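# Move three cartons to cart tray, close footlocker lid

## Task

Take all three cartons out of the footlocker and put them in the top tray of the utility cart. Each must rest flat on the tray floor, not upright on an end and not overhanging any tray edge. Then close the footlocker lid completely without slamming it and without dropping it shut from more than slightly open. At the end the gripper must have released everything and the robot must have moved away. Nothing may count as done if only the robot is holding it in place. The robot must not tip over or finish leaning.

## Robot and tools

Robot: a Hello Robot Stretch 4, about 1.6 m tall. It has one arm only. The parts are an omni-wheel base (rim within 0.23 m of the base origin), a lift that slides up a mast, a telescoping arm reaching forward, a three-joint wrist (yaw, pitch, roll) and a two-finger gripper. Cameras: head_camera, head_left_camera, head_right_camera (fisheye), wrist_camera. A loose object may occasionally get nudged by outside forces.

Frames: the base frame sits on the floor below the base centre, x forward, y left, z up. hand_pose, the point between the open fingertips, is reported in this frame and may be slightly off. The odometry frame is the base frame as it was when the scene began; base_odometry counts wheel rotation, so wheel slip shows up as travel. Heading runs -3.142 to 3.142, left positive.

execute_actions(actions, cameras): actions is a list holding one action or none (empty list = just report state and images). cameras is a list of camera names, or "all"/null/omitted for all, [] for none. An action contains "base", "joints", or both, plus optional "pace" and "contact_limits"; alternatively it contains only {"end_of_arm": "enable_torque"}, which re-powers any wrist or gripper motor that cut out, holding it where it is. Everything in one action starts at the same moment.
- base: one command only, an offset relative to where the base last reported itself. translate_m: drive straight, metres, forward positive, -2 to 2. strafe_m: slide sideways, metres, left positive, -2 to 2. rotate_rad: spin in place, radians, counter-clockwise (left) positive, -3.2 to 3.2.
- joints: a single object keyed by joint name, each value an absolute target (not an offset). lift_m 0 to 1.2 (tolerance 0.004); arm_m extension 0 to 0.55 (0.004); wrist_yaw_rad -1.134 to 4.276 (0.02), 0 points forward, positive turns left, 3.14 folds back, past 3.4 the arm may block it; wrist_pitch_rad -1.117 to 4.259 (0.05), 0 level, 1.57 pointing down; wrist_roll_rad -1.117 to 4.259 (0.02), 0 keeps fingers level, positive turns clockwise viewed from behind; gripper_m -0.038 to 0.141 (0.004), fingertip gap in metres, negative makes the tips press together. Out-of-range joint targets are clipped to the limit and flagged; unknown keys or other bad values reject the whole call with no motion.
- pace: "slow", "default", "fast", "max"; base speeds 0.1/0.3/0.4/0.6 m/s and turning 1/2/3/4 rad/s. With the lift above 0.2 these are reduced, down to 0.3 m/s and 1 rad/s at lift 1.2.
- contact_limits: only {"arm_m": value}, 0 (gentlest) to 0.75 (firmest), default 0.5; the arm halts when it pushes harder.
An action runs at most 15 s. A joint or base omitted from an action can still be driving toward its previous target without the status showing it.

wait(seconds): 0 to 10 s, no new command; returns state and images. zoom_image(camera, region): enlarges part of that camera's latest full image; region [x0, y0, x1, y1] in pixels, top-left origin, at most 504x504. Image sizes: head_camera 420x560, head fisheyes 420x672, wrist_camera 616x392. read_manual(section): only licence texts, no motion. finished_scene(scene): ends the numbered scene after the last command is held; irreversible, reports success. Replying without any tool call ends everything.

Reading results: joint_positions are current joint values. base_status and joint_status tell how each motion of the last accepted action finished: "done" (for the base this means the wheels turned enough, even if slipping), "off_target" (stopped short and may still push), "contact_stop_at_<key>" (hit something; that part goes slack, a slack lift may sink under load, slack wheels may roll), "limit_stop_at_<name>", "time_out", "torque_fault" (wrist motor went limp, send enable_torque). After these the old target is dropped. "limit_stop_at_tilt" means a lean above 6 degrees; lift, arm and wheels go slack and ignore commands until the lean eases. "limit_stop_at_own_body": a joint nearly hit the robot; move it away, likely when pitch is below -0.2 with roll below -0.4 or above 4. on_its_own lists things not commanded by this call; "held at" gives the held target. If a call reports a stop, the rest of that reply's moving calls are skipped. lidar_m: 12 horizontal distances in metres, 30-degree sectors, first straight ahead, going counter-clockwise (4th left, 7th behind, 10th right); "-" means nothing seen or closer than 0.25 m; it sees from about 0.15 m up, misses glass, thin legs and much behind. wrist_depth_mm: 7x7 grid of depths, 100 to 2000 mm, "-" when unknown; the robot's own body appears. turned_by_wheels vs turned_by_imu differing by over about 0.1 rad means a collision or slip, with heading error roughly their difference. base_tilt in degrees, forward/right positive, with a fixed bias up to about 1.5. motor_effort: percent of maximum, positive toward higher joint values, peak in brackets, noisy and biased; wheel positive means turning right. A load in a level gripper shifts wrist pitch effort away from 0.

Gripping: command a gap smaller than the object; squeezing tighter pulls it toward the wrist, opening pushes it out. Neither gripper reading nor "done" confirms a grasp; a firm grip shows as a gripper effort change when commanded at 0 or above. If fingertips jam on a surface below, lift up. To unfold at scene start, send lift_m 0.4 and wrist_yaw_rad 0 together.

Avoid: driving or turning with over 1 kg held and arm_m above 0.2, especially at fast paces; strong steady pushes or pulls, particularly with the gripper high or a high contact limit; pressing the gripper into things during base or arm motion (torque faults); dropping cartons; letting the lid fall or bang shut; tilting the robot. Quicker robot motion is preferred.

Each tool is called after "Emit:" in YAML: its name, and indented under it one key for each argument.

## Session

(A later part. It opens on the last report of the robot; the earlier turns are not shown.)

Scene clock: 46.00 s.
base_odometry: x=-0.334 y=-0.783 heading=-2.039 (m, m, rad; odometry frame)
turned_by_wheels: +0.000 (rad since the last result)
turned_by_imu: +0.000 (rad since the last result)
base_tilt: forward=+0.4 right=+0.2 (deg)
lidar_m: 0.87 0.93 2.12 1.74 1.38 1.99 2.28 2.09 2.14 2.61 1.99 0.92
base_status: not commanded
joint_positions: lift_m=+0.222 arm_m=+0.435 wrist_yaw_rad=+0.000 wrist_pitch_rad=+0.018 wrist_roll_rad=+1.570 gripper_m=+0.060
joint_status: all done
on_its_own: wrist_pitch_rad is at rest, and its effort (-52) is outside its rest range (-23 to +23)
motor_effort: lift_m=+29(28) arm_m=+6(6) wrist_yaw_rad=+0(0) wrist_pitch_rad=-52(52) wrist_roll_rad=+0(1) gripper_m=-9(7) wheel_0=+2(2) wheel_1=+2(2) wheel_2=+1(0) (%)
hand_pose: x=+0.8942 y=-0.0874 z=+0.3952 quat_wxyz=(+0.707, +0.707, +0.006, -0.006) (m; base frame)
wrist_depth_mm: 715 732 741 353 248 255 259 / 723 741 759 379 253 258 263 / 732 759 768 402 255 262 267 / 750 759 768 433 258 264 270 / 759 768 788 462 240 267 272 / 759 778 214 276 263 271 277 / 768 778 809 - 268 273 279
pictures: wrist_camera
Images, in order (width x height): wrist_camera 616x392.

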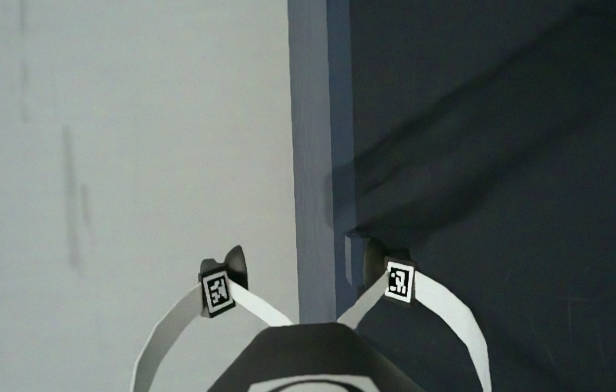

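Emit:
execute_actions:
  actions:
    - {"joints":{"lift_m":0.195}}
  cameras: []

Emit:
execute_actions:
  actions:
    - {"joints":{"arm_m":0.36}}
  cameras: []

Emit:
execute_actions:
  actions:
    - {"joints":{"wrist_roll_rad":0.03,"lift_m":0.135,"gripper_m":0.0}}
  cameras: []

Emit:
execute_actions:
  actions:
    - {"joints":{"arm_m":0.47},"pace":"slow","contact_limits":{"arm_m":0.02}}
  cameras: ["wrist_camera"]

Scene clock: 48.70 s.
base_odometry: x=-0.334 y=-0.783 heading=-2.039 (m, m, rad; odometry frame)
turned_by_wheels: +0.000 (rad since the last result)
turned_by_imu: +0.000 (rad since the last result)
base_tilt: forward=+0.3 right=+0.2 (deg)
lidar_m: 0.88 0.94 2.12 1.71 1.40 1.98 2.26 2.05 2.15 2.60 2.00 0.91
base_status: not commanded
joint_positions: lift_m=+0.195 arm_m=+0.435 wrist_yaw_rad=-0.001 wrist_pitch_rad=+0.003 wrist_roll_rad=+1.570 gripper_m=+0.060
joint_status: all done
motor_effort: lift_m=+14(27) arm_m=+6(6) wrist_yaw_rad=+1(1) wrist_pitch_rad=-9(52) wrist_roll_rad=+0(0) gripper_m=-2(11) wheel_0=+2(2) wheel_1=+2(2) wheel_2=+0(0) (%)
hand_pose: x=+0.8942 y=-0.0876 z=+0.3728 quat_wxyz=(+0.707, +0.707, +0.001, -0.001) (m; base frame)
wrist_depth_mm: 723 732 750 246 247 251 255 / 741 759 759 247 250 253 257 / 750 750 778 256 253 256 260 / 759 768 778 278 256 259 263 / 759 768 778 306 256 263 267 / 759 778 216 256 260 267 271 / 778 788 788 - 266 270 273
pictures: none
No camera images: the call's "cameras" was empty. Leave "cameras" out to get every camera's image.

Scene clock: 49.87 s.
base_odometry: x=-0.334 y=-0.783 heading=-2.039 (m, m, rad; odometry frame)
turned_by_wheels: +0.000 (rad since the last result)
turned_by_imu: +0.000 (rad since the last result)
base_tilt: forward=+0.4 right=+0.1 (deg)
lidar_m: 0.89 0.94 2.06 1.66 1.41 1.98 2.27 2.07 2.13 2.60 1.98 0.90
base_status: not commanded
joint_positions: lift_m=+0.195 arm_m=+0.361 wrist_yaw_rad=+0.000 wrist_pitch_rad=+0.003 wrist_roll_rad=+1.570 gripper_m=+0.060
joint_status: all done
motor_effort: lift_m=+14(14) arm_m=-7(8) wrist_yaw_rad=+0(2) wrist_pitch_rad=-8(9) wrist_roll_rad=+0(0) gripper_m=-1(0) wheel_0=+2(2) wheel_1=+2(2) wheel_2=+0(0) (%)
hand_pose: x=+0.8205 y=-0.0874 z=+0.3729 quat_wxyz=(+0.707, +0.707, +0.001, -0.001) (m; base frame)
wrist_depth_mm: 798 809 831 317 319 325 332 / 798 820 831 320 324 329 336 / 809 820 854 325 327 332 338 / 820 820 854 329 330 338 343 / 831 854 878 332 334 340 345 / 831 854 216 332 336 345 351 / 866 854 878 - 343 351 355
pictures: none
No camera images: the call's "cameras" was empty. Leave "cameras" out to get every camera's image.

Scene clock: 51.33 s.
base_odometry: x=-0.334 y=-0.783 heading=-2.039 (m, m, rad; odometry frame)
turned_by_wheels: +0.000 (rad since the last result)
turned_by_imu: +0.000 (rad since the last result)
base_tilt: forward=+0.2 right=+0.1 (deg)
lidar_m: 0.88 0.94 2.13 1.67 1.39 1.98 2.26 2.06 2.16 2.59 1.95 0.93
base_status: not commanded
joint_positions: lift_m=+0.135 arm_m=+0.361 wrist_yaw_rad=+0.000 wrist_pitch_rad=+0.003 wrist_roll_rad=+0.030 gripper_m=+0.000
joint_status: all done
motor_effort: lift_m=+14(14) arm_m=-7(6) wrist_yaw_rad=+0(0) wrist_pitch_rad=-8(7) wrist_roll_rad=+0(4) gripper_m=-5(6) wheel_0=+2(2) wheel_1=+2(2) wheel_2=+0(0) (%)
hand_pose: x=+0.8205 y=-0.0874 z=+0.3129 quat_wxyz=(+1.000, +0.015, +0.001, +0.000) (m; base frame)
wrist_depth_mm: 831 831 842 831 842 831 842 / 831 854 831 842 831 842 854 / 854 866 854 854 866 854 842 / 707 343 327 327 327 327 324 / 317 329 327 325 329 330 329 / 330 332 189 193 177 332 334 / 332 334 332 - 336 336 334
pictures: none
No camera images: the call's "cameras" was empty. Leave "cameras" out to get every camera's image.

Scene clock: 53.23 s.
base_odometry: x=-0.334 y=-0.782 heading=-2.040 (m, m, rad; odometry frame)
turned_by_wheels: +0.000 (rad since the last result)
turned_by_imu: -0.001 (rad since the last result)
base_tilt: forward=+0.3 right=+0.1 (deg)
lidar_m: 0.86 0.93 2.12 1.72 1.38 2.00 2.27 2.07 2.15 2.61 2.00 0.91
base_status: not commanded
joint_positions: lift_m=+0.135 arm_m=+0.453 wrist_yaw_rad=-0.006 wrist_pitch_rad=+0.002 wrist_roll_rad=+0.030 gripper_m=+0.000
joint_status: arm_m contact_stop (moved +0.092 of +0.109)
on_its_own: arm_m is slack since a contact_stop (your +0.470 is given up); wrist_yaw_rad is at rest, and its effort (+16) is outside its rest range (-13 to +13)
motor_effort: lift_m=+14(14) arm_m=+0(9) wrist_yaw_rad=+16(17) wrist_pitch_rad=-6(7) wrist_roll_rad=+0(1) gripper_m=+0(4) wheel_0=+2(2) wheel_1=+2(2) wheel_2=-5(5) (%)
contact_limits: arm_m 0.02
hand_pose: x=+0.9120 y=-0.0890 z=+0.3130 quat_wxyz=(+1.000, +0.015, +0.001, -0.003) (m; base frame)
wrist_depth_mm: 750 741 750 750 750 759 759 / 750 741 759 759 750 768 750 / 750 759 759 759 750 759 778 / 654 327 235 234 236 236 236 / 234 235 235 220 236 237 236 / 236 236 190 193 187 240 241 / 238 239 239 - 241 243 242
pictures: wrist_camera
Images, in order (width x height): wrist_camera 616x392.

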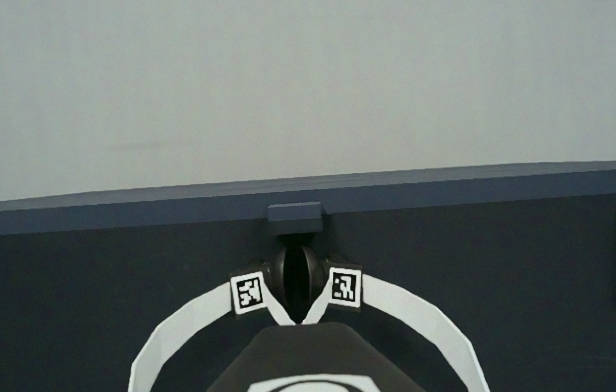

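Emit:
execute_actions:
  actions:
    - {"joints":{"arm_m":0.447,"wrist_roll_rad":-0.02},"pace":"slow"}
  cameras: []

Emit:
execute_actions:
  actions:
    - {"joints":{"lift_m":0.155},"pace":"slow"}
  cameras: ["wrist_camera"]

Scene clock: 54.77 s.
base_odometry: x=-0.334 y=-0.782 heading=-2.040 (m, m, rad; odometry frame)
turned_by_wheels: +0.000 (rad since the last result)
turned_by_imu: +0.000 (rad since the last result)
base_tilt: forward=+0.2 right=+0.1 (deg)
lidar_m: 0.89 0.94 2.08 1.69 1.40 2.00 2.28 2.07 2.16 2.59 1.97 0.94
base_status: not commanded
joint_positions: lift_m=+0.135 arm_m=+0.448 wrist_yaw_rad=-0.001 wrist_pitch_rad=+0.002 wrist_roll_rad=-0.020 gripper_m=+0.000
joint_status: all done
motor_effort: lift_m=+14(14) arm_m=-6(7) wrist_yaw_rad=+2(16) wrist_pitch_rad=-7(7) wrist_roll_rad=+0(1) gripper_m=-4(2) wheel_0=+2(2) wheel_1=+2(2) wheel_2=-3(5) (%)
hand_pose: x=+0.9073 y=-0.0877 z=+0.3130 quat_wxyz=(+1.000, -0.010, +0.001, +0.000) (m; base frame)
wrist_depth_mm: 759 759 750 759 750 759 750 / 759 768 768 759 768 759 759 / 759 759 768 759 768 778 768 / 238 238 239 239 239 238 240 / 240 239 240 220 240 241 241 / 241 242 188 192 186 244 242 / 245 244 244 - 246 246 246
pictures: none
No camera images: the call's "cameras" was empty. Leave "cameras" out to get every camera's image.

Scene clock: 55.67 s.
base_odometry: x=-0.334 y=-0.783 heading=-2.040 (m, m, rad; odometry frame)
turned_by_wheels: +0.000 (rad since the last result)
turned_by_imu: +0.000 (rad since the last result)
base_tilt: forward=+0.3 right=+0.1 (deg)
lidar_m: 0.88 0.95 2.10 1.70 1.38 1.98 2.28 2.08 2.15 2.60 1.99 0.93
base_status: not commanded
joint_positions: lift_m=+0.154 arm_m=+0.448 wrist_yaw_rad=-0.001 wrist_pitch_rad=+0.015 wrist_roll_rad=-0.020 gripper_m=+0.000
joint_status: all done
on_its_own: wrist_pitch_rad is at rest, and its effort (-44) is outside its rest range (-23 to +23)
motor_effort: lift_m=+29(27) arm_m=-6(6) wrist_yaw_rad=+2(3) wrist_pitch_rad=-44(44) wrist_roll_rad=+0(1) gripper_m=-5(5) wheel_0=+2(2) wheel_1=+2(2) wheel_2=-3(4) (%)
hand_pose: x=+0.9073 y=-0.0877 z=+0.3280 quat_wxyz=(+1.000, -0.010, +0.008, +0.000) (m; base frame)
wrist_depth_mm: 741 732 750 750 741 750 759 / 759 759 768 741 759 750 750 / 759 768 759 759 768 768 768 / 345 330 314 298 286 274 265 / 241 240 240 220 240 241 242 / 244 243 190 194 187 245 246 / 248 247 246 - 247 248 249
pictures: wrist_camera
Images, in order (width x height): wrist_camera 616x392.

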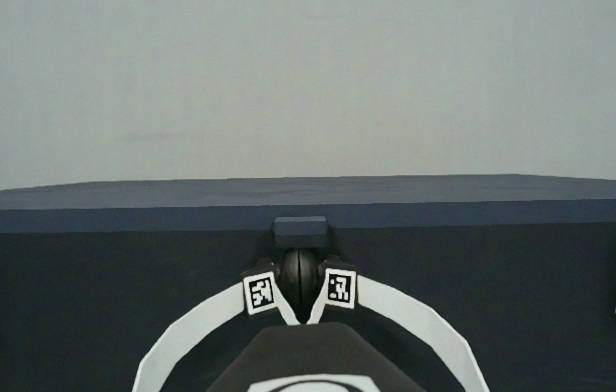

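Emit:
execute_actions:
  actions:
    - {"joints":{"arm_m":0.442},"pace":"slow"}
  cameras: ["wrist_camera"]

Scene clock: 56.93 s.
base_odometry: x=-0.334 y=-0.783 heading=-2.040 (m, m, rad; odometry frame)
turned_by_wheels: +0.000 (rad since the last result)
turned_by_imu: +0.000 (rad since the last result)
base_tilt: forward=+0.3 right=+0.2 (deg)
lidar_m: 0.87 0.94 2.07 1.67 1.38 1.98 2.29 2.07 2.17 2.60 1.97 0.92
base_status: not commanded
joint_positions: lift_m=+0.154 arm_m=+0.443 wrist_yaw_rad=+0.000 wrist_pitch_rad=+0.015 wrist_roll_rad=-0.020 gripper_m=+0.000
joint_status: all done
on_its_own: wrist_pitch_rad is at rest, and its effort (-45) is outside its rest range (-23 to +23)
motor_effort: lift_m=+29(29) arm_m=-7(11) wrist_yaw_rad=-1(3) wrist_pitch_rad=-45(44) wrist_roll_rad=+0(1) gripper_m=-6(6) wheel_0=+2(2) wheel_1=+2(2) wheel_2=-2(3) (%)
hand_pose: x=+0.9026 y=-0.0874 z=+0.3280 quat_wxyz=(+1.000, -0.010, +0.008, +0.000) (m; base frame)
wrist_depth_mm: 750 750 750 741 750 750 759 / 768 759 759 778 759 759 759 / 768 768 778 768 768 768 768 / 359 340 322 306 291 279 273 / 244 245 245 226 245 247 246 / 248 249 190 194 178 249 251 / 251 251 252 - 252 253 253
pictures: wrist_camera
Images, in order (width x height): wrist_camera 616x392.

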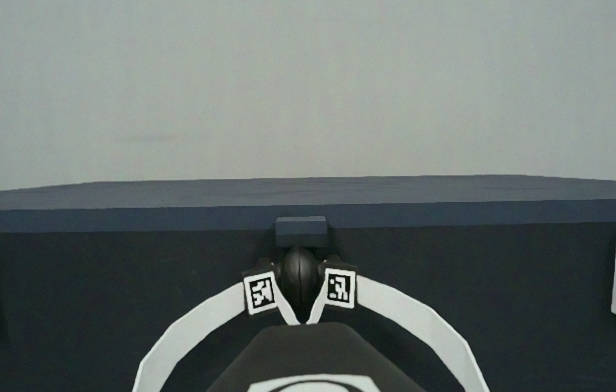

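Emit:
execute_actions:
  actions:
    - {"joints":{"lift_m":0.135}}
  cameras: []

Emit:
execute_actions:
  actions:
    - {"joints":{"arm_m":0.0,"gripper_m":0.048}}
  cameras: []

Emit:
execute_actions:
  actions:
    - {"base":{"translate_m":0.38},"joints":{"lift_m":0.168}}
  cameras: ["wrist_camera"]

Emit:
execute_actions:
  actions:
    - {"joints":{"arm_m":0.09},"pace":"slow","contact_limits":{"arm_m":0.0}}
  cameras: ["wrist_camera"]

Scene clock: 61.03 s.
base_odometry: x=-0.334 y=-0.783 heading=-2.040 (m, m, rad; odometry frame)
turned_by_wheels: +0.000 (rad since the last result)
turned_by_imu: +0.000 (rad since the last result)
base_tilt: forward=+0.3 right=+0.2 (deg)
lidar_m: 0.88 0.91 2.10 1.70 1.38 2.00 2.28 2.05 2.15 2.60 2.01 0.91
base_status: not commanded
joint_positions: lift_m=+0.135 arm_m=+0.443 wrist_yaw_rad=+0.000 wrist_pitch_rad=+0.003 wrist_roll_rad=-0.020 gripper_m=+0.000
joint_status: all done
motor_effort: lift_m=+14(24) arm_m=-6(7) wrist_yaw_rad=-1(0) wrist_pitch_rad=-10(45) wrist_roll_rad=+0(0) gripper_m=-6(7) wheel_0=+2(2) wheel_1=+2(2) wheel_2=-2(2) (%)
hand_pose: x=+0.9025 y=-0.0874 z=+0.3128 quat_wxyz=(+1.000, -0.010, +0.001, +0.000) (m; base frame)
wrist_depth_mm: 759 750 750 750 759 759 768 / 759 768 768 759 768 768 768 / 778 768 768 778 778 778 778 / 243 243 244 243 243 243 244 / 244 244 245 226 245 246 246 / 248 247 189 193 177 249 248 / 250 249 251 - 251 250 250
pictures: none
No camera images: the call's "cameras" was empty. Leave "cameras" out to get every camera's image.

Scene clock: 63.40 s.
base_odometry: x=-0.334 y=-0.783 heading=-2.040 (m, m, rad; odometry frame)
turned_by_wheels: +0.000 (rad since the last result)
turned_by_imu: +0.000 (rad since the last result)
base_tilt: forward=+0.3 right=+0.1 (deg)
lidar_m: 0.88 0.94 2.11 1.71 1.38 1.95 2.27 2.06 2.14 2.61 1.97 0.93
base_status: not commanded
joint_positions: lift_m=+0.135 arm_m=+0.003 wrist_yaw_rad=+0.000 wrist_pitch_rad=+0.003 wrist_roll_rad=-0.020 gripper_m=+0.048
joint_status: all done
joint sent to its limit — the command would take arm_m past its lower limit, so that joint was sent only as far as its limit.
motor_effort: lift_m=+14(14) arm_m=-6(5) wrist_yaw_rad=+0(1) wrist_pitch_rad=-8(9) wrist_roll_rad=+0(1) gripper_m=-2(1) wheel_0=+2(2) wheel_1=+2(2) wheel_2=-2(2) (%)
hand_pose: x=+0.4627 y=-0.0874 z=+0.3129 quat_wxyz=(+1.000, -0.010, +0.001, +0.000) (m; base frame)
wrist_depth_mm: 1182 1182 1182 1205 1182 1205 1205 / 1182 1205 1205 1182 1205 1229 1205 / 1229 1205 1229 1229 1205 1229 1255 / 1229 683 691 691 691 691 1229 / 1229 699 691 699 699 699 1229 / 1008 691 196 699 204 707 946 / 715 668 699 - 707 668 683
pictures: none
No camera images: the call's "cameras" was empty. Leave "cameras" out to get every camera's image.

Scene clock: 66.13 s.
base_odometry: x=-0.506 y=-1.122 heading=-2.039 (m, m, rad; odometry frame)
turned_by_wheels: +0.000 (rad since the last result)
turned_by_imu: +0.000 (rad since the last result)
base_tilt: forward=+0.3 right=+0.1 (deg)
lidar_m: 0.51 0.55 1.54 2.06 1.59 1.93 2.65 2.38 2.52 2.61 1.46 0.50
base_status: done
joint_positions: lift_m=+0.168 arm_m=+0.003 wrist_yaw_rad=+0.000 wrist_pitch_rad=+0.003 wrist_roll_rad=-0.020 gripper_m=+0.048
joint_status: all done
motor_effort: lift_m=+23(26) arm_m=-6(6) wrist_yaw_rad=+0(0) wrist_pitch_rad=-8(8) wrist_roll_rad=+0(0) gripper_m=-2(2) wheel_0=+1(8) wheel_1=+0(6) wheel_2=+0(8) (%)
hand_pose: x=+0.4627 y=-0.0874 z=+0.3451 quat_wxyz=(+1.000, -0.010, +0.001, +0.000) (m; base frame)
wrist_depth_mm: 831 820 820 809 820 820 809 / 809 831 820 831 820 831 820 / 831 842 854 831 831 831 831 / 831 831 741 699 661 627 842 / 304 304 306 304 304 304 304 / 306 307 196 307 205 306 307 / 309 309 310 - 310 312 312
pictures: wrist_camera
Images, in order (width x height): wrist_camera 616x392.

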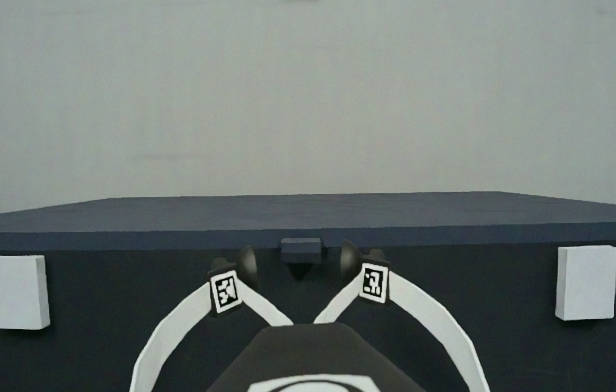

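Scene clock: 67.67 s.
base_odometry: x=-0.505 y=-1.121 heading=-2.040 (m, m, rad; odometry frame)
turned_by_wheels: -0.001 (rad since the last result)
turned_by_imu: -0.001 (rad since the last result)
base_tilt: forward=+0.3 right=+0.1 (deg)
lidar_m: 0.50 0.54 1.55 2.06 1.58 1.91 2.66 2.37 2.54 2.61 1.47 0.53
base_status: not commanded
joint_positions: lift_m=+0.168 arm_m=+0.064 wrist_yaw_rad=-0.007 wrist_pitch_rad=+0.002 wrist_roll_rad=-0.020 gripper_m=+0.048
joint_status: arm_m contact_stop (moved +0.060 of +0.087)
on_its_own: arm_m is slack since a contact_stop (your +0.090 is given up); wrist_yaw_rad is at rest, and its effort (+19) is outside its rest range (-13 to +13)
motor_effort: lift_m=+24(24) arm_m=+0(12) wrist_yaw_rad=+19(23) wrist_pitch_rad=-5(9) wrist_roll_rad=+1(0) gripper_m=-2(2) wheel_0=+1(1) wheel_1=+0(0) wheel_2=-9(9) (%)
contact_limits: arm_m 0
hand_pose: x=+0.5224 y=-0.0894 z=+0.3454 quat_wxyz=(+1.000, -0.010, +0.001, -0.003) (m; base frame)
wrist_depth_mm: 759 750 750 759 759 759 768 / 768 768 778 768 768 759 768 / 768 759 778 768 768 778 768 / 778 759 768 683 647 609 778 / 245 246 247 246 246 248 247 / 246 246 198 248 249 250 250 / 248 249 250 - 251 252 252
pictures: wrist_camera
Images, in order (width x height): wrist_camera 616x392.

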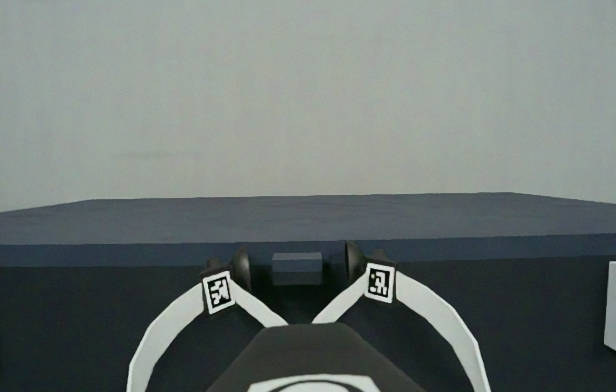

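Emit:
execute_actions:
  actions:
    - {"joints":{"arm_m":0.060,"gripper_m":-0.005},"pace":"slow"}
  cameras: ["wrist_camera"]

Scene clock: 70.87 s.
base_odometry: x=-0.506 y=-1.122 heading=-2.040 (m, m, rad; odometry frame)
turned_by_wheels: +0.001 (rad since the last result)
turned_by_imu: +0.000 (rad since the last result)
base_tilt: forward=+0.3 right=+0.1 (deg)
lidar_m: 0.50 0.53 1.53 2.08 1.57 1.92 2.68 2.37 2.52 2.59 1.47 0.54
base_status: not commanded
joint_positions: lift_m=+0.168 arm_m=+0.061 wrist_yaw_rad=+0.001 wrist_pitch_rad=+0.002 wrist_roll_rad=-0.020 gripper_m=-0.004
joint_status: all done
motor_effort: lift_m=+24(23) arm_m=-5(7) wrist_yaw_rad=-2(20) wrist_pitch_rad=-7(6) wrist_roll_rad=+1(0) gripper_m=-20(21) wheel_0=+1(1) wheel_1=+0(0) wheel_2=-1(9) (%)
hand_pose: x=+0.5204 y=-0.0872 z=+0.3452 quat_wxyz=(+1.000, -0.010, +0.001, +0.000) (m; base frame)
wrist_depth_mm: 759 759 750 759 750 768 750 / 759 768 768 778 759 768 768 / 768 778 788 768 788 778 778 / 778 788 788 778 661 627 788 / 247 247 248 247 247 248 250 / 250 249 186 249 191 250 251 / 251 250 251 - 251 251 252
pictures: wrist_camera
Images, in order (width x height): wrist_camera 616x392.

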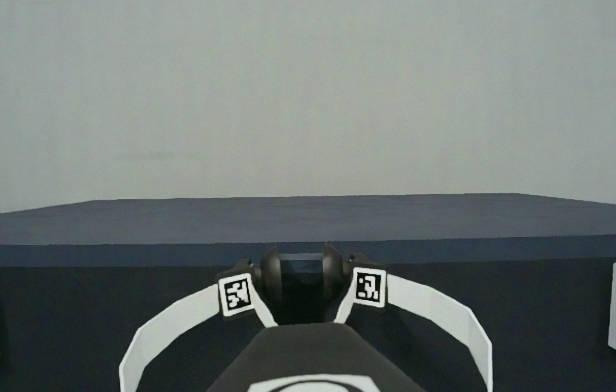

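Emit:
execute_actions:
  actions:
    - {"joints":{"gripper_m":0.033}}
  cameras: []

Emit:
execute_actions:
  actions:
    - {"joints":{"arm_m":0.072,"gripper_m":-0.005},"pace":"slow"}
  cameras: ["wrist_camera"]

Scene clock: 73.17 s.
base_odometry: x=-0.506 y=-1.122 heading=-2.040 (m, m, rad; odometry frame)
turned_by_wheels: +0.000 (rad since the last result)
turned_by_imu: +0.000 (rad since the last result)
base_tilt: forward=+0.2 right=+0.2 (deg)
lidar_m: 0.50 0.53 1.52 2.08 1.56 1.92 2.67 2.38 2.52 2.61 1.46 0.53
base_status: not commanded
joint_positions: lift_m=+0.168 arm_m=+0.061 wrist_yaw_rad=+0.000 wrist_pitch_rad=+0.002 wrist_roll_rad=-0.020 gripper_m=+0.033
joint_status: all done
motor_effort: lift_m=+24(24) arm_m=-4(5) wrist_yaw_rad=+1(10) wrist_pitch_rad=-5(7) wrist_roll_rad=+0(0) gripper_m=+0(18) wheel_0=+1(1) wheel_1=+0(0) wheel_2=-2(2) (%)
hand_pose: x=+0.5201 y=-0.0875 z=+0.3453 quat_wxyz=(+1.000, -0.010, +0.001, +0.000) (m; base frame)
wrist_depth_mm: 759 759 759 759 759 759 768 / 759 768 759 759 759 759 759 / 778 778 778 778 778 768 778 / 768 788 768 691 661 621 778 / 248 249 247 247 247 248 248 / 249 250 196 249 198 251 251 / 252 250 252 - 252 252 253
pictures: none
No camera images: the call's "cameras" was empty. Leave "cameras" out to get every camera's image.

Scene clock: 74.83 s.
base_odometry: x=-0.505 y=-1.121 heading=-2.040 (m, m, rad; odometry frame)
turned_by_wheels: +0.000 (rad since the last result)
turned_by_imu: +0.000 (rad since the last result)
base_tilt: forward=+0.3 right=+0.1 (deg)
lidar_m: 0.47 0.53 1.57 2.08 1.56 1.93 2.65 2.36 2.52 2.61 1.47 0.53
base_status: not commanded
joint_positions: lift_m=+0.168 arm_m=+0.071 wrist_yaw_rad=-0.001 wrist_pitch_rad=+0.003 wrist_roll_rad=-0.020 gripper_m=-0.005
joint_status: all done
motor_effort: lift_m=+23(24) arm_m=+7(14) wrist_yaw_rad=+4(26) wrist_pitch_rad=-9(9) wrist_roll_rad=+0(0) gripper_m=-18(20) wheel_0=+1(1) wheel_1=+0(0) wheel_2=-5(8) (%)
hand_pose: x=+0.5300 y=-0.0878 z=+0.3451 quat_wxyz=(+1.000, -0.010, +0.001, -0.001) (m; base frame)
wrist_depth_mm: 750 750 750 750 750 741 750 / 759 750 750 759 759 768 759 / 759 768 778 768 768 759 778 / 768 778 768 676 634 603 768 / 236 237 238 237 238 238 239 / 238 237 189 221 190 240 241 / 242 242 241 - 243 244 244
pictures: wrist_camera
Images, in order (width x height): wrist_camera 616x392.

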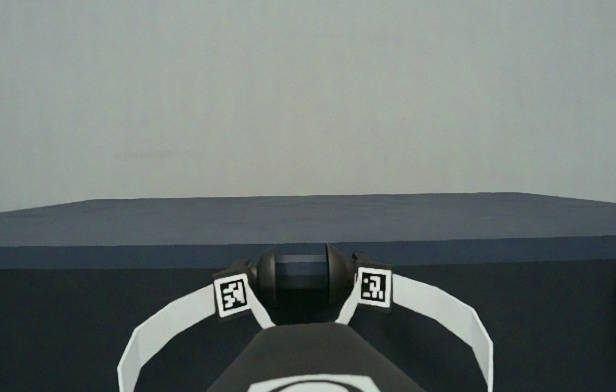

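Emit:
execute_actions:
  actions:
    - {"joints":{"lift_m":0.18},"pace":"slow"}
  cameras: []

Scene clock: 76.93 s.
base_odometry: x=-0.505 y=-1.121 heading=-2.040 (m, m, rad; odometry frame)
turned_by_wheels: +0.000 (rad since the last result)
turned_by_imu: +0.000 (rad since the last result)
base_tilt: forward=+0.3 right=+0.1 (deg)
lidar_m: 0.50 0.52 1.58 2.07 1.55 1.91 2.64 2.38 2.53 2.62 1.47 0.54
base_status: not commanded
joint_positions: lift_m=+0.179 arm_m=+0.071 wrist_yaw_rad=-0.001 wrist_pitch_rad=+0.013 wrist_roll_rad=-0.020 gripper_m=-0.004
joint_status: all done
on_its_own: wrist_pitch_rad is at rest, and its effort (-39) is outside its rest range (-23 to +23)
motor_effort: lift_m=+28(30) arm_m=+6(7) wrist_yaw_rad=+3(5) wrist_pitch_rad=-39(40) wrist_roll_rad=+0(0) gripper_m=-15(19) wheel_0=+1(1) wheel_1=+0(0) wheel_2=-4(5) (%)
hand_pose: x=+0.5302 y=-0.0878 z=+0.3536 quat_wxyz=(+1.000, -0.010, +0.007, -0.001) (m; base frame)
wrist_depth_mm: 750 750 741 750 750 750 750 / 750 759 768 750 759 750 750 / 768 759 778 759 759 768 768 / 768 778 683 647 615 580 668 / 243 242 237 238 239 238 239 / 239 239 187 221 190 241 242 / 242 243 243 - 243 244 245
pictures: none
No camera images: the call's "cameras" was empty. Leave "cameras" out to get every camera's image.

Emit:
execute_actions:
  actions:
    - {"joints":{"lift_m":0.187},"pace":"slow"}
  cameras: ["wrist_camera"]

Scene clock: 78.33 s.
base_odometry: x=-0.505 y=-1.121 heading=-2.040 (m, m, rad; odometry frame)
turned_by_wheels: +0.000 (rad since the last result)
turned_by_imu: +0.000 (rad since the last result)
base_tilt: forward=+0.3 right=+0.2 (deg)
lidar_m: 0.51 0.54 1.54 2.07 1.57 1.91 2.66 2.39 2.52 2.61 1.46 0.54
base_status: not commanded
joint_positions: lift_m=+0.186 arm_m=+0.071 wrist_yaw_rad=-0.001 wrist_pitch_rad=+0.013 wrist_roll_rad=-0.020 gripper_m=-0.004
joint_status: all done
on_its_own: wrist_pitch_rad is at rest, and its effort (-37) is outside its rest range (-23 to +23)
motor_effort: lift_m=+28(28) arm_m=+6(6) wrist_yaw_rad=+4(3) wrist_pitch_rad=-37(38) wrist_roll_rad=+0(0) gripper_m=-17(16) wheel_0=+1(1) wheel_1=+0(0) wheel_2=-4(4) (%)
hand_pose: x=+0.5302 y=-0.0877 z=+0.3608 quat_wxyz=(+1.000, -0.010, +0.006, +0.000) (m; base frame)
wrist_depth_mm: 750 750 732 750 732 741 750 / 759 759 741 759 750 759 759 / 768 759 768 759 768 759 768 / 768 778 768 768 768 661 759 / 264 260 237 237 241 238 250 / 240 239 188 221 190 241 241 / 242 242 243 - 245 245 244
pictures: wrist_camera
Images, in order (width x height): wrist_camera 616x392.

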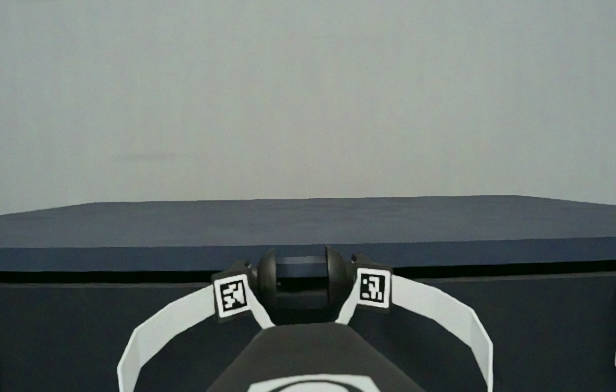

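Opening. Continue.

Emit:
execute_actions:
  actions:
    - {"joints":{"lift_m":0.225,"arm_m":0.073},"pace":"slow"}
  cameras: []

Emit:
execute_actions:
  actions:
    - {"joints":{"lift_m":0.29,"arm_m":0.08,"wrist_pitch_rad":0.1},"pace":"slow"}
  cameras: ["wrist_camera"]

Scene clock: 80.10 s.
base_odometry: x=-0.506 y=-1.122 heading=-2.040 (m, m, rad; odometry frame)
turned_by_wheels: +0.000 (rad since the last result)
turned_by_imu: +0.000 (rad since the last result)
base_tilt: forward=+0.3 right=+0.1 (deg)
lidar_m: 0.50 0.55 1.55 2.08 1.56 1.89 2.64 2.36 2.51 2.61 1.46 0.53
base_status: not commanded
joint_positions: lift_m=+0.224 arm_m=+0.072 wrist_yaw_rad=+0.000 wrist_pitch_rad=+0.010 wrist_roll_rad=-0.020 gripper_m=-0.004
joint_status: all done
on_its_own: wrist_pitch_rad is at rest, and its effort (-31) is outside its rest range (-23 to +23)
motor_effort: lift_m=+27(30) arm_m=+4(8) wrist_yaw_rad=-1(5) wrist_pitch_rad=-31(37) wrist_roll_rad=+0(0) gripper_m=-18(19) wheel_0=+1(1) wheel_1=+0(0) wheel_2=-1(4) (%)
hand_pose: x=+0.5317 y=-0.0873 z=+0.3995 quat_wxyz=(+1.000, -0.010, +0.005, +0.000) (m; base frame)
wrist_depth_mm: 741 750 750 759 732 750 750 / 750 750 759 750 759 759 759 / 750 759 759 759 768 759 778 / 768 759 778 768 768 778 778 / 304 297 240 239 255 247 285 / 544 683 190 683 191 691 549 / 242 239 242 - 242 241 243
pictures: none
No camera images: the call's "cameras" was empty. Leave "cameras" out to get every camera's image.

Scene clock: 81.53 s.
base_odometry: x=-0.506 y=-1.122 heading=-2.040 (m, m, rad; odometry frame)
turned_by_wheels: +0.000 (rad since the last result)
turned_by_imu: +0.000 (rad since the last result)
base_tilt: forward=+0.3 right=+0.1 (deg)
lidar_m: 0.51 0.56 1.58 2.08 1.57 1.90 2.67 2.38 2.56 2.62 1.46 0.52
base_status: not commanded
joint_positions: lift_m=+0.289 arm_m=+0.079 wrist_yaw_rad=+0.000 wrist_pitch_rad=+0.110 wrist_roll_rad=-0.020 gripper_m=-0.004
joint_status: all done
on_its_own: wrist_pitch_rad is at rest, and its effort (-30) is outside its rest range (-23 to +23)
motor_effort: lift_m=+27(28) arm_m=+4(11) wrist_yaw_rad=-1(16) wrist_pitch_rad=-30(29) wrist_roll_rad=+1(0) gripper_m=-21(21) wheel_0=+1(1) wheel_1=+0(0) wheel_2=-1(5) (%)
hand_pose: x=+0.5370 y=-0.0873 z=+0.4359 quat_wxyz=(+0.998, -0.010, +0.055, +0.001) (m; base frame)
wrist_depth_mm: 707 715 715 715 707 707 715 / 723 732 732 732 732 732 732 / 741 750 741 750 750 750 750 / 759 759 759 768 768 768 768 / 286 283 241 240 258 252 244 / 544 699 190 699 191 699 549 / 539 661 732 - 732 574 521
pictures: wrist_camera
Images, in order (width x height): wrist_camera 616x392.

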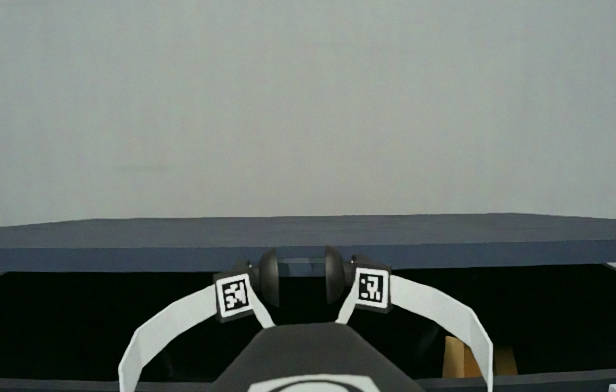

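Emit:
execute_actions:
  actions:
    - {"joints":{"lift_m":0.345,"arm_m":0.093,"wrist_pitch_rad":0.17},"pace":"slow"}
  cameras: []

Emit:
execute_actions:
  actions:
    - {"joints":{"lift_m":0.397,"arm_m":0.109,"wrist_pitch_rad":0.24},"pace":"slow"}
  cameras: []

Emit:
execute_actions:
  actions:
    - {"joints":{"lift_m":0.452,"arm_m":0.129,"wrist_pitch_rad":0.315},"pace":"slow"}
  cameras: ["wrist_camera"]

Scene clock: 84.40 s.
base_odometry: x=-0.506 y=-1.122 heading=-2.040 (m, m, rad; odometry frame)
turned_by_wheels: +0.000 (rad since the last result)
turned_by_imu: +0.000 (rad since the last result)
base_tilt: forward=+0.3 right=+0.2 (deg)
lidar_m: 0.50 0.54 1.53 2.07 1.57 1.93 2.65 2.37 2.47 2.62 1.45 0.53
base_status: not commanded
joint_positions: lift_m=+0.344 arm_m=+0.092 wrist_yaw_rad=-0.001 wrist_pitch_rad=+0.180 wrist_roll_rad=-0.020 gripper_m=-0.004
joint_status: all done
on_its_own: wrist_pitch_rad is at rest, and its effort (-28) is outside its rest range (-23 to +23)
motor_effort: lift_m=+28(29) arm_m=+5(8) wrist_yaw_rad=+2(18) wrist_pitch_rad=-28(28) wrist_roll_rad=+0(0) gripper_m=-19(20) wheel_0=+1(1) wheel_1=+0(0) wheel_2=-2(5) (%)
hand_pose: x=+0.5469 y=-0.0876 z=+0.4710 quat_wxyz=(+0.996, -0.010, +0.090, +0.001) (m; base frame)
wrist_depth_mm: 683 683 676 691 683 676 691 / 699 707 707 707 715 707 707 / 732 741 732 732 741 732 732 / 759 759 759 759 768 759 759 / 289 287 239 239 265 258 251 / 549 707 187 699 192 691 544 / 539 707 741 - 750 603 539
pictures: none
No camera images: the call's "cameras" was empty. Leave "cameras" out to get every camera's image.

Scene clock: 85.70 s.
base_odometry: x=-0.506 y=-1.121 heading=-2.040 (m, m, rad; odometry frame)
turned_by_wheels: +0.000 (rad since the last result)
turned_by_imu: +0.000 (rad since the last result)
base_tilt: forward=+0.3 right=+0.1 (deg)
lidar_m: 0.51 0.53 1.58 2.09 1.56 1.91 2.67 2.36 2.50 2.62 1.43 0.54
base_status: not commanded
joint_positions: lift_m=+0.396 arm_m=+0.108 wrist_yaw_rad=-0.001 wrist_pitch_rad=+0.249 wrist_roll_rad=-0.020 gripper_m=-0.004
joint_status: all done
on_its_own: wrist_pitch_rad is at rest, and its effort (-26) is outside its rest range (-23 to +23)
motor_effort: lift_m=+27(28) arm_m=+5(15) wrist_yaw_rad=+4(19) wrist_pitch_rad=-26(27) wrist_roll_rad=+1(1) gripper_m=-16(19) wheel_0=+1(1) wheel_1=+0(0) wheel_2=-3(6) (%)
hand_pose: x=+0.5584 y=-0.0878 z=+0.5033 quat_wxyz=(+0.992, -0.010, +0.124, +0.001) (m; base frame)
wrist_depth_mm: 654 647 661 661 668 661 661 / 683 683 683 691 699 691 699 / 715 715 723 723 732 732 732 / 759 759 759 759 750 759 778 / 286 287 238 239 268 263 253 / 554 715 188 715 192 691 549 / 539 707 768 - 759 647 539
pictures: none
No camera images: the call's "cameras" was empty. Leave "cameras" out to get every camera's image.

Scene clock: 87.03 s.
base_odometry: x=-0.506 y=-1.122 heading=-2.040 (m, m, rad; odometry frame)
turned_by_wheels: +0.000 (rad since the last result)
turned_by_imu: +0.000 (rad since the last result)
base_tilt: forward=+0.3 right=+0.2 (deg)
lidar_m: 0.51 0.54 1.53 2.07 1.56 1.91 2.66 2.39 2.52 2.61 1.44 0.53
base_status: not commanded
joint_positions: lift_m=+0.451 arm_m=+0.128 wrist_yaw_rad=-0.001 wrist_pitch_rad=+0.324 wrist_roll_rad=-0.020 gripper_m=-0.004
joint_status: all done
on_its_own: wrist_pitch_rad is at rest, and its effort (-27) is outside its rest range (-23 to +23)
motor_effort: lift_m=+28(29) arm_m=+5(9) wrist_yaw_rad=+3(17) wrist_pitch_rad=-27(28) wrist_roll_rad=+0(1) gripper_m=-22(17) wheel_0=+1(1) wheel_1=+0(0) wheel_2=-3(5) (%)
hand_pose: x=+0.5724 y=-0.0877 z=+0.5376 quat_wxyz=(+0.987, -0.010, +0.161, +0.001) (m; base frame)
wrist_depth_mm: 627 627 634 634 634 640 640 / 661 668 668 676 683 668 683 / 707 707 715 715 707 715 715 / 759 759 759 750 759 759 750 / 286 287 240 240 273 268 259 / 559 723 187 732 191 691 549 / 539 699 778 - 788 634 544
pictures: wrist_camera
Images, in order (width x height): wrist_camera 616x392.

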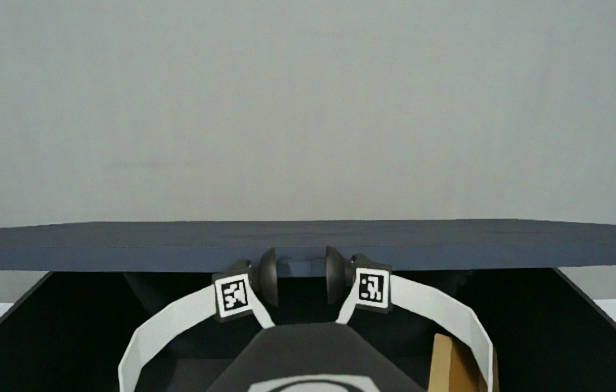

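Good; yaw effort indicates axial force, small. Continue.

Emit:
execute_actions:
  actions:
    - {"joints":{"lift_m":0.503,"arm_m":0.152,"wrist_pitch_rad":0.39},"pace":"slow"}
  cameras: []

Emit:
execute_actions:
  actions:
    - {"joints":{"lift_m":0.554,"arm_m":0.18,"wrist_pitch_rad":0.465},"pace":"slow"}
  cameras: []

Emit:
execute_actions:
  actions:
    - {"joints":{"lift_m":0.601,"arm_m":0.21,"wrist_pitch_rad":0.54},"pace":"slow"}
  cameras: []

Emit:
execute_actions:
  actions:
    - {"joints":{"lift_m":0.641,"arm_m":0.241,"wrist_pitch_rad":0.59},"pace":"slow"}
  cameras: []

Emit:
execute_actions:
  actions:
    - {"joints":{"lift_m":0.678,"arm_m":0.274,"wrist_pitch_rad":0.64},"pace":"slow"}
  cameras: ["wrist_camera","head_camera"]

Scene clock: 89.77 s.
base_odometry: x=-0.506 y=-1.122 heading=-2.040 (m, m, rad; odometry frame)
turned_by_wheels: +0.000 (rad since the last result)
turned_by_imu: +0.000 (rad since the last result)
base_tilt: forward=+0.3 right=+0.1 (deg)
lidar_m: 0.50 0.54 1.56 2.09 1.57 1.93 2.66 2.37 2.50 2.61 1.46 0.53
base_status: not commanded
joint_positions: lift_m=+0.502 arm_m=+0.151 wrist_yaw_rad=-0.001 wrist_pitch_rad=+0.399 wrist_roll_rad=-0.020 gripper_m=-0.004
joint_status: all done
on_its_own: wrist_pitch_rad is at rest, and its effort (-27) is outside its rest range (-23 to +23)
motor_effort: lift_m=+28(30) arm_m=+4(2) wrist_yaw_rad=+3(7) wrist_pitch_rad=-27(26) wrist_roll_rad=+0(0) gripper_m=-20(20) wheel_0=+0(1) wheel_1=+0(0) wheel_2=-3(3) (%)
hand_pose: x=+0.5878 y=-0.0877 z=+0.5684 quat_wxyz=(+0.980, -0.010, +0.198, +0.001) (m; base frame)
wrist_depth_mm: 603 615 609 615 615 615 609 / 654 661 654 647 654 647 654 / 699 699 699 699 707 699 707 / 750 750 750 768 768 759 759 / 279 282 239 240 274 270 264 / 569 732 189 741 192 691 574 / 539 691 788 - 798 654 539
pictures: none
No camera images: the call's "cameras" was empty. Leave "cameras" out to get every camera's image.

Scene clock: 91.10 s.
base_odometry: x=-0.506 y=-1.122 heading=-2.040 (m, m, rad; odometry frame)
turned_by_wheels: +0.000 (rad since the last result)
turned_by_imu: +0.000 (rad since the last result)
base_tilt: forward=+0.3 right=+0.2 (deg)
lidar_m: 0.52 0.54 1.53 2.08 1.55 1.90 2.66 2.36 2.48 2.61 1.45 0.53
base_status: not commanded
joint_positions: lift_m=+0.553 arm_m=+0.179 wrist_yaw_rad=-0.001 wrist_pitch_rad=+0.474 wrist_roll_rad=-0.020 gripper_m=-0.004
joint_status: all done
on_its_own: wrist_pitch_rad is at rest, and its effort (-24) is outside its rest range (-23 to +23)
motor_effort: lift_m=+28(29) arm_m=+5(6) wrist_yaw_rad=+2(3) wrist_pitch_rad=-24(23) wrist_roll_rad=+1(1) gripper_m=-21(20) wheel_0=+0(0) wheel_1=+0(0) wheel_2=-2(3) (%)
hand_pose: x=+0.6067 y=-0.0876 z=+0.5999 quat_wxyz=(+0.972, -0.010, +0.235, +0.002) (m; base frame)
wrist_depth_mm: 580 585 585 585 585 591 591 / 627 627 640 640 640 634 640 / 683 691 691 699 699 683 691 / 750 741 750 750 759 759 750 / 279 285 238 241 282 278 274 / 591 750 189 759 192 683 574 / 539 699 798 - 809 661 539
pictures: none
No camera images: the call's "cameras" was empty. Leave "cameras" out to get every camera's image.

Scene clock: 92.47 s.
base_odometry: x=-0.506 y=-1.122 heading=-2.040 (m, m, rad; odometry frame)
turned_by_wheels: +0.000 (rad since the last result)
turned_by_imu: +0.000 (rad since the last result)
base_tilt: forward=+0.3 right=+0.2 (deg)
lidar_m: 0.50 0.55 1.54 2.09 1.56 1.93 2.66 2.38 2.53 2.61 1.45 0.53
base_status: not commanded
joint_positions: lift_m=+0.600 arm_m=+0.209 wrist_yaw_rad=-0.002 wrist_pitch_rad=+0.548 wrist_roll_rad=-0.020 gripper_m=-0.004
joint_status: all done
on_its_own: wrist_pitch_rad is at rest, and its effort (-24) is outside its rest range (-23 to +23)
motor_effort: lift_m=+27(30) arm_m=+7(11) wrist_yaw_rad=+7(7) wrist_pitch_rad=-24(24) wrist_roll_rad=+0(1) gripper_m=-17(22) wheel_0=+0(0) wheel_1=+0(0) wheel_2=-2(2) (%)
hand_pose: x=+0.6258 y=-0.0880 z=+0.6282 quat_wxyz=(+0.963, -0.009, +0.271, +0.002) (m; base frame)
wrist_depth_mm: 564 559 564 569 564 564 569 / 615 621 609 615 609 615 621 / 668 668 676 683 683 683 683 / 750 750 759 759 759 759 750 / 283 290 242 244 293 289 283 / 634 768 189 778 192 683 603 / 544 715 809 - 768 676 539
pictures: none
No camera images: the call's "cameras" was empty. Leave "cameras" out to get every camera's image.

Scene clock: 93.87 s.
base_odometry: x=-0.506 y=-1.122 heading=-2.040 (m, m, rad; odometry frame)
turned_by_wheels: +0.000 (rad since the last result)
turned_by_imu: +0.000 (rad since the last result)
base_tilt: forward=+0.3 right=+0.1 (deg)
lidar_m: 0.50 0.54 1.54 2.08 1.56 1.91 2.65 2.37 2.51 2.62 1.45 0.53
base_status: not commanded
joint_positions: lift_m=+0.641 arm_m=+0.240 wrist_yaw_rad=-0.004 wrist_pitch_rad=+0.597 wrist_roll_rad=-0.020 gripper_m=-0.005
joint_status: all done
motor_effort: lift_m=+25(28) arm_m=+8(12) wrist_yaw_rad=+13(13) wrist_pitch_rad=-20(24) wrist_roll_rad=+0(1) gripper_m=-14(18) wheel_0=+0(0) wheel_1=+0(0) wheel_2=-2(2) (%)
hand_pose: x=+0.6486 y=-0.0885 z=+0.6566 quat_wxyz=(+0.956, -0.009, +0.294, +0.001) (m; base frame)
wrist_depth_mm: 539 539 544 549 544 544 544 / 585 597 591 591 603 597 597 / 654 654 661 668 661 661 661 / 732 741 741 732 759 741 759 / 330 343 244 245 347 342 332 / 768 759 187 768 190 676 917 / 559 715 820 - 768 691 564
pictures: none
No camera images: the call's "cameras" was empty. Leave "cameras" out to get every camera's image.

Scene clock: 95.30 s.
base_odometry: x=-0.506 y=-1.122 heading=-2.040 (m, m, rad; odometry frame)
turned_by_wheels: +0.000 (rad since the last result)
turned_by_imu: +0.000 (rad since the last result)
base_tilt: forward=+0.3 right=+0.1 (deg)
lidar_m: 0.50 0.54 1.56 2.08 1.56 1.91 2.64 2.39 2.49 2.61 1.46 0.54
base_status: not commanded
joint_positions: lift_m=+0.678 arm_m=+0.272 wrist_yaw_rad=-0.005 wrist_pitch_rad=+0.645 wrist_roll_rad=-0.020 gripper_m=-0.005
joint_status: all done
on_its_own: wrist_yaw_rad is at rest, and its effort (+15) is outside its rest range (-13 to +13)
motor_effort: lift_m=+23(26) arm_m=+9(9) wrist_yaw_rad=+15(16) wrist_pitch_rad=-17(24) wrist_roll_rad=+1(1) gripper_m=-16(20) wheel_0=-1(0) wheel_1=+0(0) wheel_2=-3(3) (%)
hand_pose: x=+0.6733 y=-0.0887 z=+0.6824 quat_wxyz=(+0.948, -0.009, +0.317, +0.001) (m; base frame)
wrist_depth_mm: 508 512 521 517 517 521 521 / 564 564 569 569 574 580 574 / 640 640 640 640 640 640 634 / 715 732 732 723 723 723 741 / 480 508 247 246 248 517 484 / 904 750 187 750 190 676 946 / 597 723 842 - 750 707 597
pictures: head_camera, wrist_camera
Images, in order (width x height): head_camera 420x560, wrist_camera 616x392.

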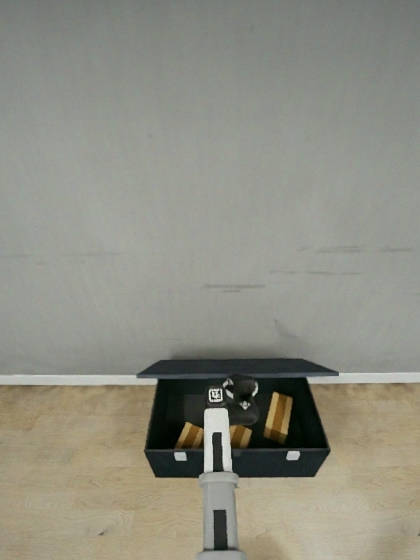

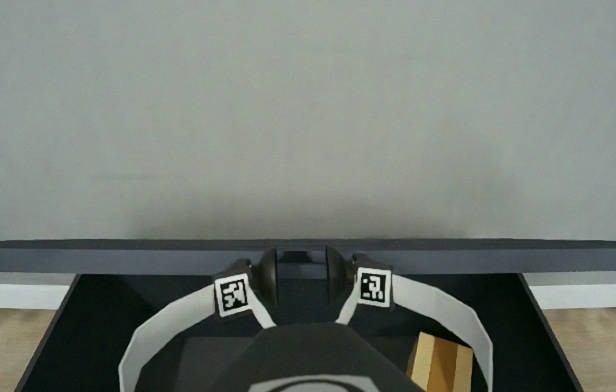

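Emit:
execute_actions:
  actions:
    - {"joints":{"lift_m":0.708,"arm_m":0.314,"wrist_pitch_rad":0.7},"pace":"slow"}
  cameras: []

Emit:
execute_actions:
  actions:
    - {"joints":{"lift_m":0.74,"arm_m":0.351,"wrist_pitch_rad":0.75},"pace":"slow"}
  cameras: []

Emit:
execute_actions:
  actions:
    - {"joints":{"lift_m":0.765,"arm_m":0.386,"wrist_pitch_rad":0.775},"pace":"slow"}
  cameras: ["wrist_camera"]

Scene clock: 98.50 s.
base_odometry: x=-0.506 y=-1.121 heading=-2.040 (m, m, rad; odometry frame)
turned_by_wheels: +0.000 (rad since the last result)
turned_by_imu: -0.001 (rad since the last result)
base_tilt: forward=+0.3 right=+0.1 (deg)
lidar_m: 0.49 0.54 1.55 2.07 1.55 1.89 2.68 2.38 2.52 2.60 1.47 0.53
base_status: not commanded
joint_positions: lift_m=+0.708 arm_m=+0.312 wrist_yaw_rad=-0.006 wrist_pitch_rad=+0.703 wrist_roll_rad=-0.020 gripper_m=-0.005
joint_status: all done
on_its_own: wrist_yaw_rad is at rest, and its effort (+19) is outside its rest range (-13 to +13)
motor_effort: lift_m=+21(28) arm_m=+10(12) wrist_yaw_rad=+19(18) wrist_pitch_rad=-9(19) wrist_roll_rad=+0(0) gripper_m=-15(22) wheel_0=-1(1) wheel_1=+0(0) wheel_2=-4(4) (%)
hand_pose: x=+0.7026 y=-0.0888 z=+0.6995 quat_wxyz=(+0.939, -0.008, +0.344, +0.000) (m; base frame)
wrist_depth_mm: 484 484 484 488 488 488 496 / 539 544 544 544 549 549 549 / 609 615 609 615 621 621 621 / 699 699 707 707 715 707 715 / 239 240 252 256 252 245 778 / 917 741 191 741 190 668 960 / 621 715 842 - 768 707 732
pictures: none
No camera images: the call's "cameras" was empty. Leave "cameras" out to get every camera's image.

Scene clock: 100.00 s.
base_odometry: x=-0.506 y=-1.121 heading=-2.040 (m, m, rad; odometry frame)
turned_by_wheels: +0.000 (rad since the last result)
turned_by_imu: +0.000 (rad since the last result)
base_tilt: forward=+0.3 right=+0.1 (deg)
lidar_m: 0.50 0.54 1.55 2.09 1.58 1.93 2.66 2.35 2.51 2.62 1.47 0.52
base_status: not commanded
joint_positions: lift_m=+0.740 arm_m=+0.349 wrist_yaw_rad=-0.006 wrist_pitch_rad=+0.753 wrist_roll_rad=-0.020 gripper_m=-0.005
joint_status: all done
on_its_own: wrist_yaw_rad is at rest, and its effort (+17) is outside its rest range (-13 to +13)
motor_effort: lift_m=+21(27) arm_m=+9(14) wrist_yaw_rad=+17(18) wrist_pitch_rad=-10(21) wrist_roll_rad=+0(0) gripper_m=-17(20) wheel_0=-1(1) wheel_1=+0(0) wheel_2=-4(4) (%)
hand_pose: x=+0.7302 y=-0.0887 z=+0.7208 quat_wxyz=(+0.930, -0.008, +0.368, +0.001) (m; base frame)
wrist_depth_mm: 459 459 459 459 462 462 473 / 508 517 517 521 517 517 517 / 585 585 585 585 591 597 591 / 676 683 691 691 683 683 699 / 282 357 439 477 452 377 322 / 904 732 190 741 190 676 960 / 634 723 854 - 778 707 878
pictures: none
No camera images: the call's "cameras" was empty. Leave "cameras" out to get every camera's image.

Scene clock: 101.47 s.
base_odometry: x=-0.506 y=-1.121 heading=-2.040 (m, m, rad; odometry frame)
turned_by_wheels: +0.000 (rad since the last result)
turned_by_imu: +0.000 (rad since the last result)
base_tilt: forward=+0.3 right=+0.1 (deg)
lidar_m: 0.50 0.54 1.56 2.09 1.58 1.88 2.66 2.39 2.53 2.61 1.46 0.53
base_status: not commanded
joint_positions: lift_m=+0.765 arm_m=+0.384 wrist_yaw_rad=-0.006 wrist_pitch_rad=+0.777 wrist_roll_rad=-0.020 gripper_m=-0.005
joint_status: all done
on_its_own: wrist_yaw_rad is at rest, and its effort (+16) is outside its rest range (-13 to +13)
motor_effort: lift_m=+21(29) arm_m=+9(13) wrist_yaw_rad=+16(18) wrist_pitch_rad=-6(21) wrist_roll_rad=+0(0) gripper_m=-14(18) wheel_0=-1(1) wheel_1=+0(0) wheel_2=-4(4) (%)
hand_pose: x=+0.7605 y=-0.0886 z=+0.7408 quat_wxyz=(+0.925, -0.008, +0.379, +0.001) (m; base frame)
wrist_depth_mm: 430 427 433 430 430 430 439 / 477 480 488 484 488 488 488 / 549 554 559 559 554 559 559 / 640 647 647 654 654 654 654 / 715 723 715 715 723 732 741 / 904 723 190 699 191 668 960 / 854 723 878 - 854 723 891
pictures: wrist_camera
Images, in order (width x height): wrist_camera 616x392.

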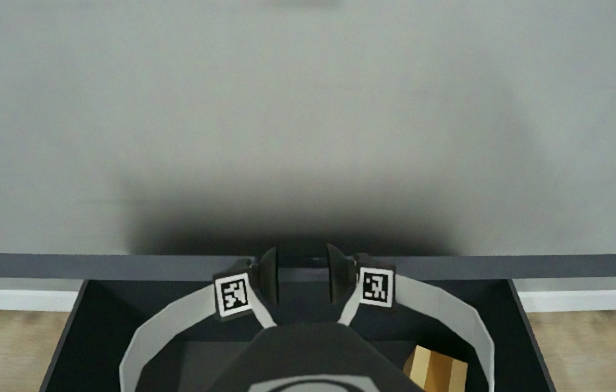

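Emit:
execute_actions:
  actions:
    - {"joints":{"lift_m":0.786,"arm_m":0.421,"wrist_pitch_rad":0.8},"pace":"slow"}
  cameras: []

Emit:
execute_actions:
  actions:
    - {"joints":{"lift_m":0.804,"arm_m":0.464},"pace":"slow"}
  cameras: []

Emit:
execute_actions:
  actions:
    - {"joints":{"lift_m":0.818,"arm_m":0.508},"pace":"slow"}
  cameras: ["wrist_camera","head_camera"]

Scene clock: 103.77 s.
base_odometry: x=-0.506 y=-1.121 heading=-2.040 (m, m, rad; odometry frame)
turned_by_wheels: +0.000 (rad since the last result)
turned_by_imu: +0.000 (rad since the last result)
base_tilt: forward=+0.3 right=+0.2 (deg)
lidar_m: 0.49 0.52 1.56 2.09 1.56 1.92 2.66 2.38 2.51 2.61 1.45 0.53
base_status: not commanded
joint_positions: lift_m=+0.786 arm_m=+0.420 wrist_yaw_rad=-0.006 wrist_pitch_rad=+0.801 wrist_roll_rad=-0.020 gripper_m=-0.005
joint_status: all done
on_its_own: wrist_yaw_rad is at rest, and its effort (+16) is outside its rest range (-13 to +13)
motor_effort: lift_m=+21(29) arm_m=+8(6) wrist_yaw_rad=+16(18) wrist_pitch_rad=-5(22) wrist_roll_rad=+0(0) gripper_m=-13(20) wheel_0=-2(2) wheel_1=+0(0) wheel_2=-4(4) (%)
hand_pose: x=+0.7906 y=-0.0885 z=+0.7568 quat_wxyz=(+0.921, -0.008, +0.390, +0.001) (m; base frame)
wrist_depth_mm: 397 399 399 397 399 402 404 / 449 452 452 455 455 452 452 / 517 517 521 521 521 525 521 / 615 615 609 615 615 615 615 / 683 683 691 699 683 691 707 / 904 691 190 484 190 691 960 / 866 723 854 - 878 707 917
pictures: none
No camera images: the call's "cameras" was empty. Leave "cameras" out to get every camera's image.

Scene clock: 105.37 s.
base_odometry: x=-0.506 y=-1.122 heading=-2.040 (m, m, rad; odometry frame)
turned_by_wheels: +0.000 (rad since the last result)
turned_by_imu: +0.000 (rad since the last result)
base_tilt: forward=+0.2 right=+0.1 (deg)
lidar_m: 0.49 0.52 1.56 2.09 1.55 1.93 2.66 2.37 2.50 2.60 1.46 0.51
base_status: not commanded
joint_positions: lift_m=+0.804 arm_m=+0.463 wrist_yaw_rad=-0.006 wrist_pitch_rad=+0.798 wrist_roll_rad=-0.020 gripper_m=-0.005
joint_status: all done
on_its_own: wrist_yaw_rad is at rest, and its effort (+17) is outside its rest range (-13 to +13)
motor_effort: lift_m=+20(27) arm_m=+8(9) wrist_yaw_rad=+17(16) wrist_pitch_rad=+5(24) wrist_roll_rad=+0(0) gripper_m=-14(20) wheel_0=-2(2) wheel_1=-1(1) wheel_2=-4(4) (%)
hand_pose: x=+0.8343 y=-0.0886 z=+0.7755 quat_wxyz=(+0.921, -0.008, +0.389, +0.001) (m; base frame)
wrist_depth_mm: 353 353 355 355 355 355 357 / 397 402 404 407 402 402 402 / 455 459 466 466 466 466 466 / 539 544 539 549 544 549 549 / 609 609 609 609 615 609 621 / 521 332 187 246 190 340 866 / 904 723 788 - 809 715 946
pictures: none
No camera images: the call's "cameras" was empty. Leave "cameras" out to get every camera's image.

Scene clock: 106.97 s.
base_odometry: x=-0.506 y=-1.122 heading=-2.040 (m, m, rad; odometry frame)
turned_by_wheels: +0.000 (rad since the last result)
turned_by_imu: +0.000 (rad since the last result)
base_tilt: forward=+0.3 right=+0.2 (deg)
lidar_m: 0.51 0.54 1.56 2.07 1.55 1.90 2.66 2.38 2.51 2.60 1.43 0.53
base_status: not commanded
joint_positions: lift_m=+0.818 arm_m=+0.507 wrist_yaw_rad=-0.006 wrist_pitch_rad=+0.797 wrist_roll_rad=-0.020 gripper_m=-0.005
joint_status: all done
on_its_own: wrist_yaw_rad is at rest, and its effort (+16) is outside its rest range (-13 to +13)
motor_effort: lift_m=+20(28) arm_m=+8(10) wrist_yaw_rad=+16(17) wrist_pitch_rad=+7(18) wrist_roll_rad=-1(0) gripper_m=-15(19) wheel_0=-3(3) wheel_1=-1(1) wheel_2=-5(4) (%)
hand_pose: x=+0.8786 y=-0.0886 z=+0.7896 quat_wxyz=(+0.922, -0.008, +0.388, +0.001) (m; base frame)
wrist_depth_mm: 310 309 309 312 310 310 314 / 347 347 351 353 351 353 351 / 399 404 404 404 407 407 407 / 473 473 477 473 477 477 484 / 530 530 530 535 530 535 539 / 324 273 188 238 190 278 345 / 904 647 647 - 676 668 946
pictures: head_camera, wrist_camera
Images, in order (width x height): head_camera 420x560, wrist_camera 616x392.

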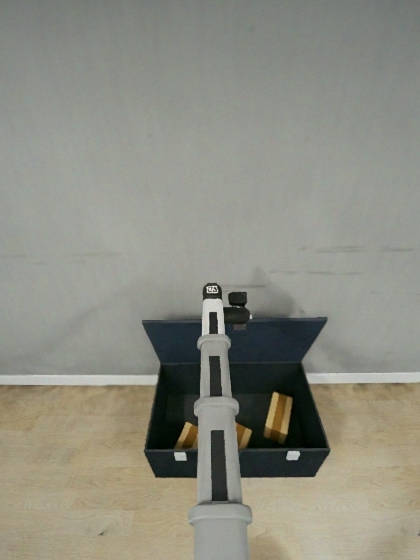

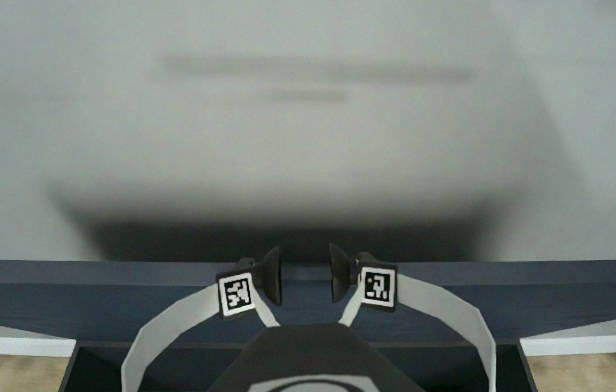

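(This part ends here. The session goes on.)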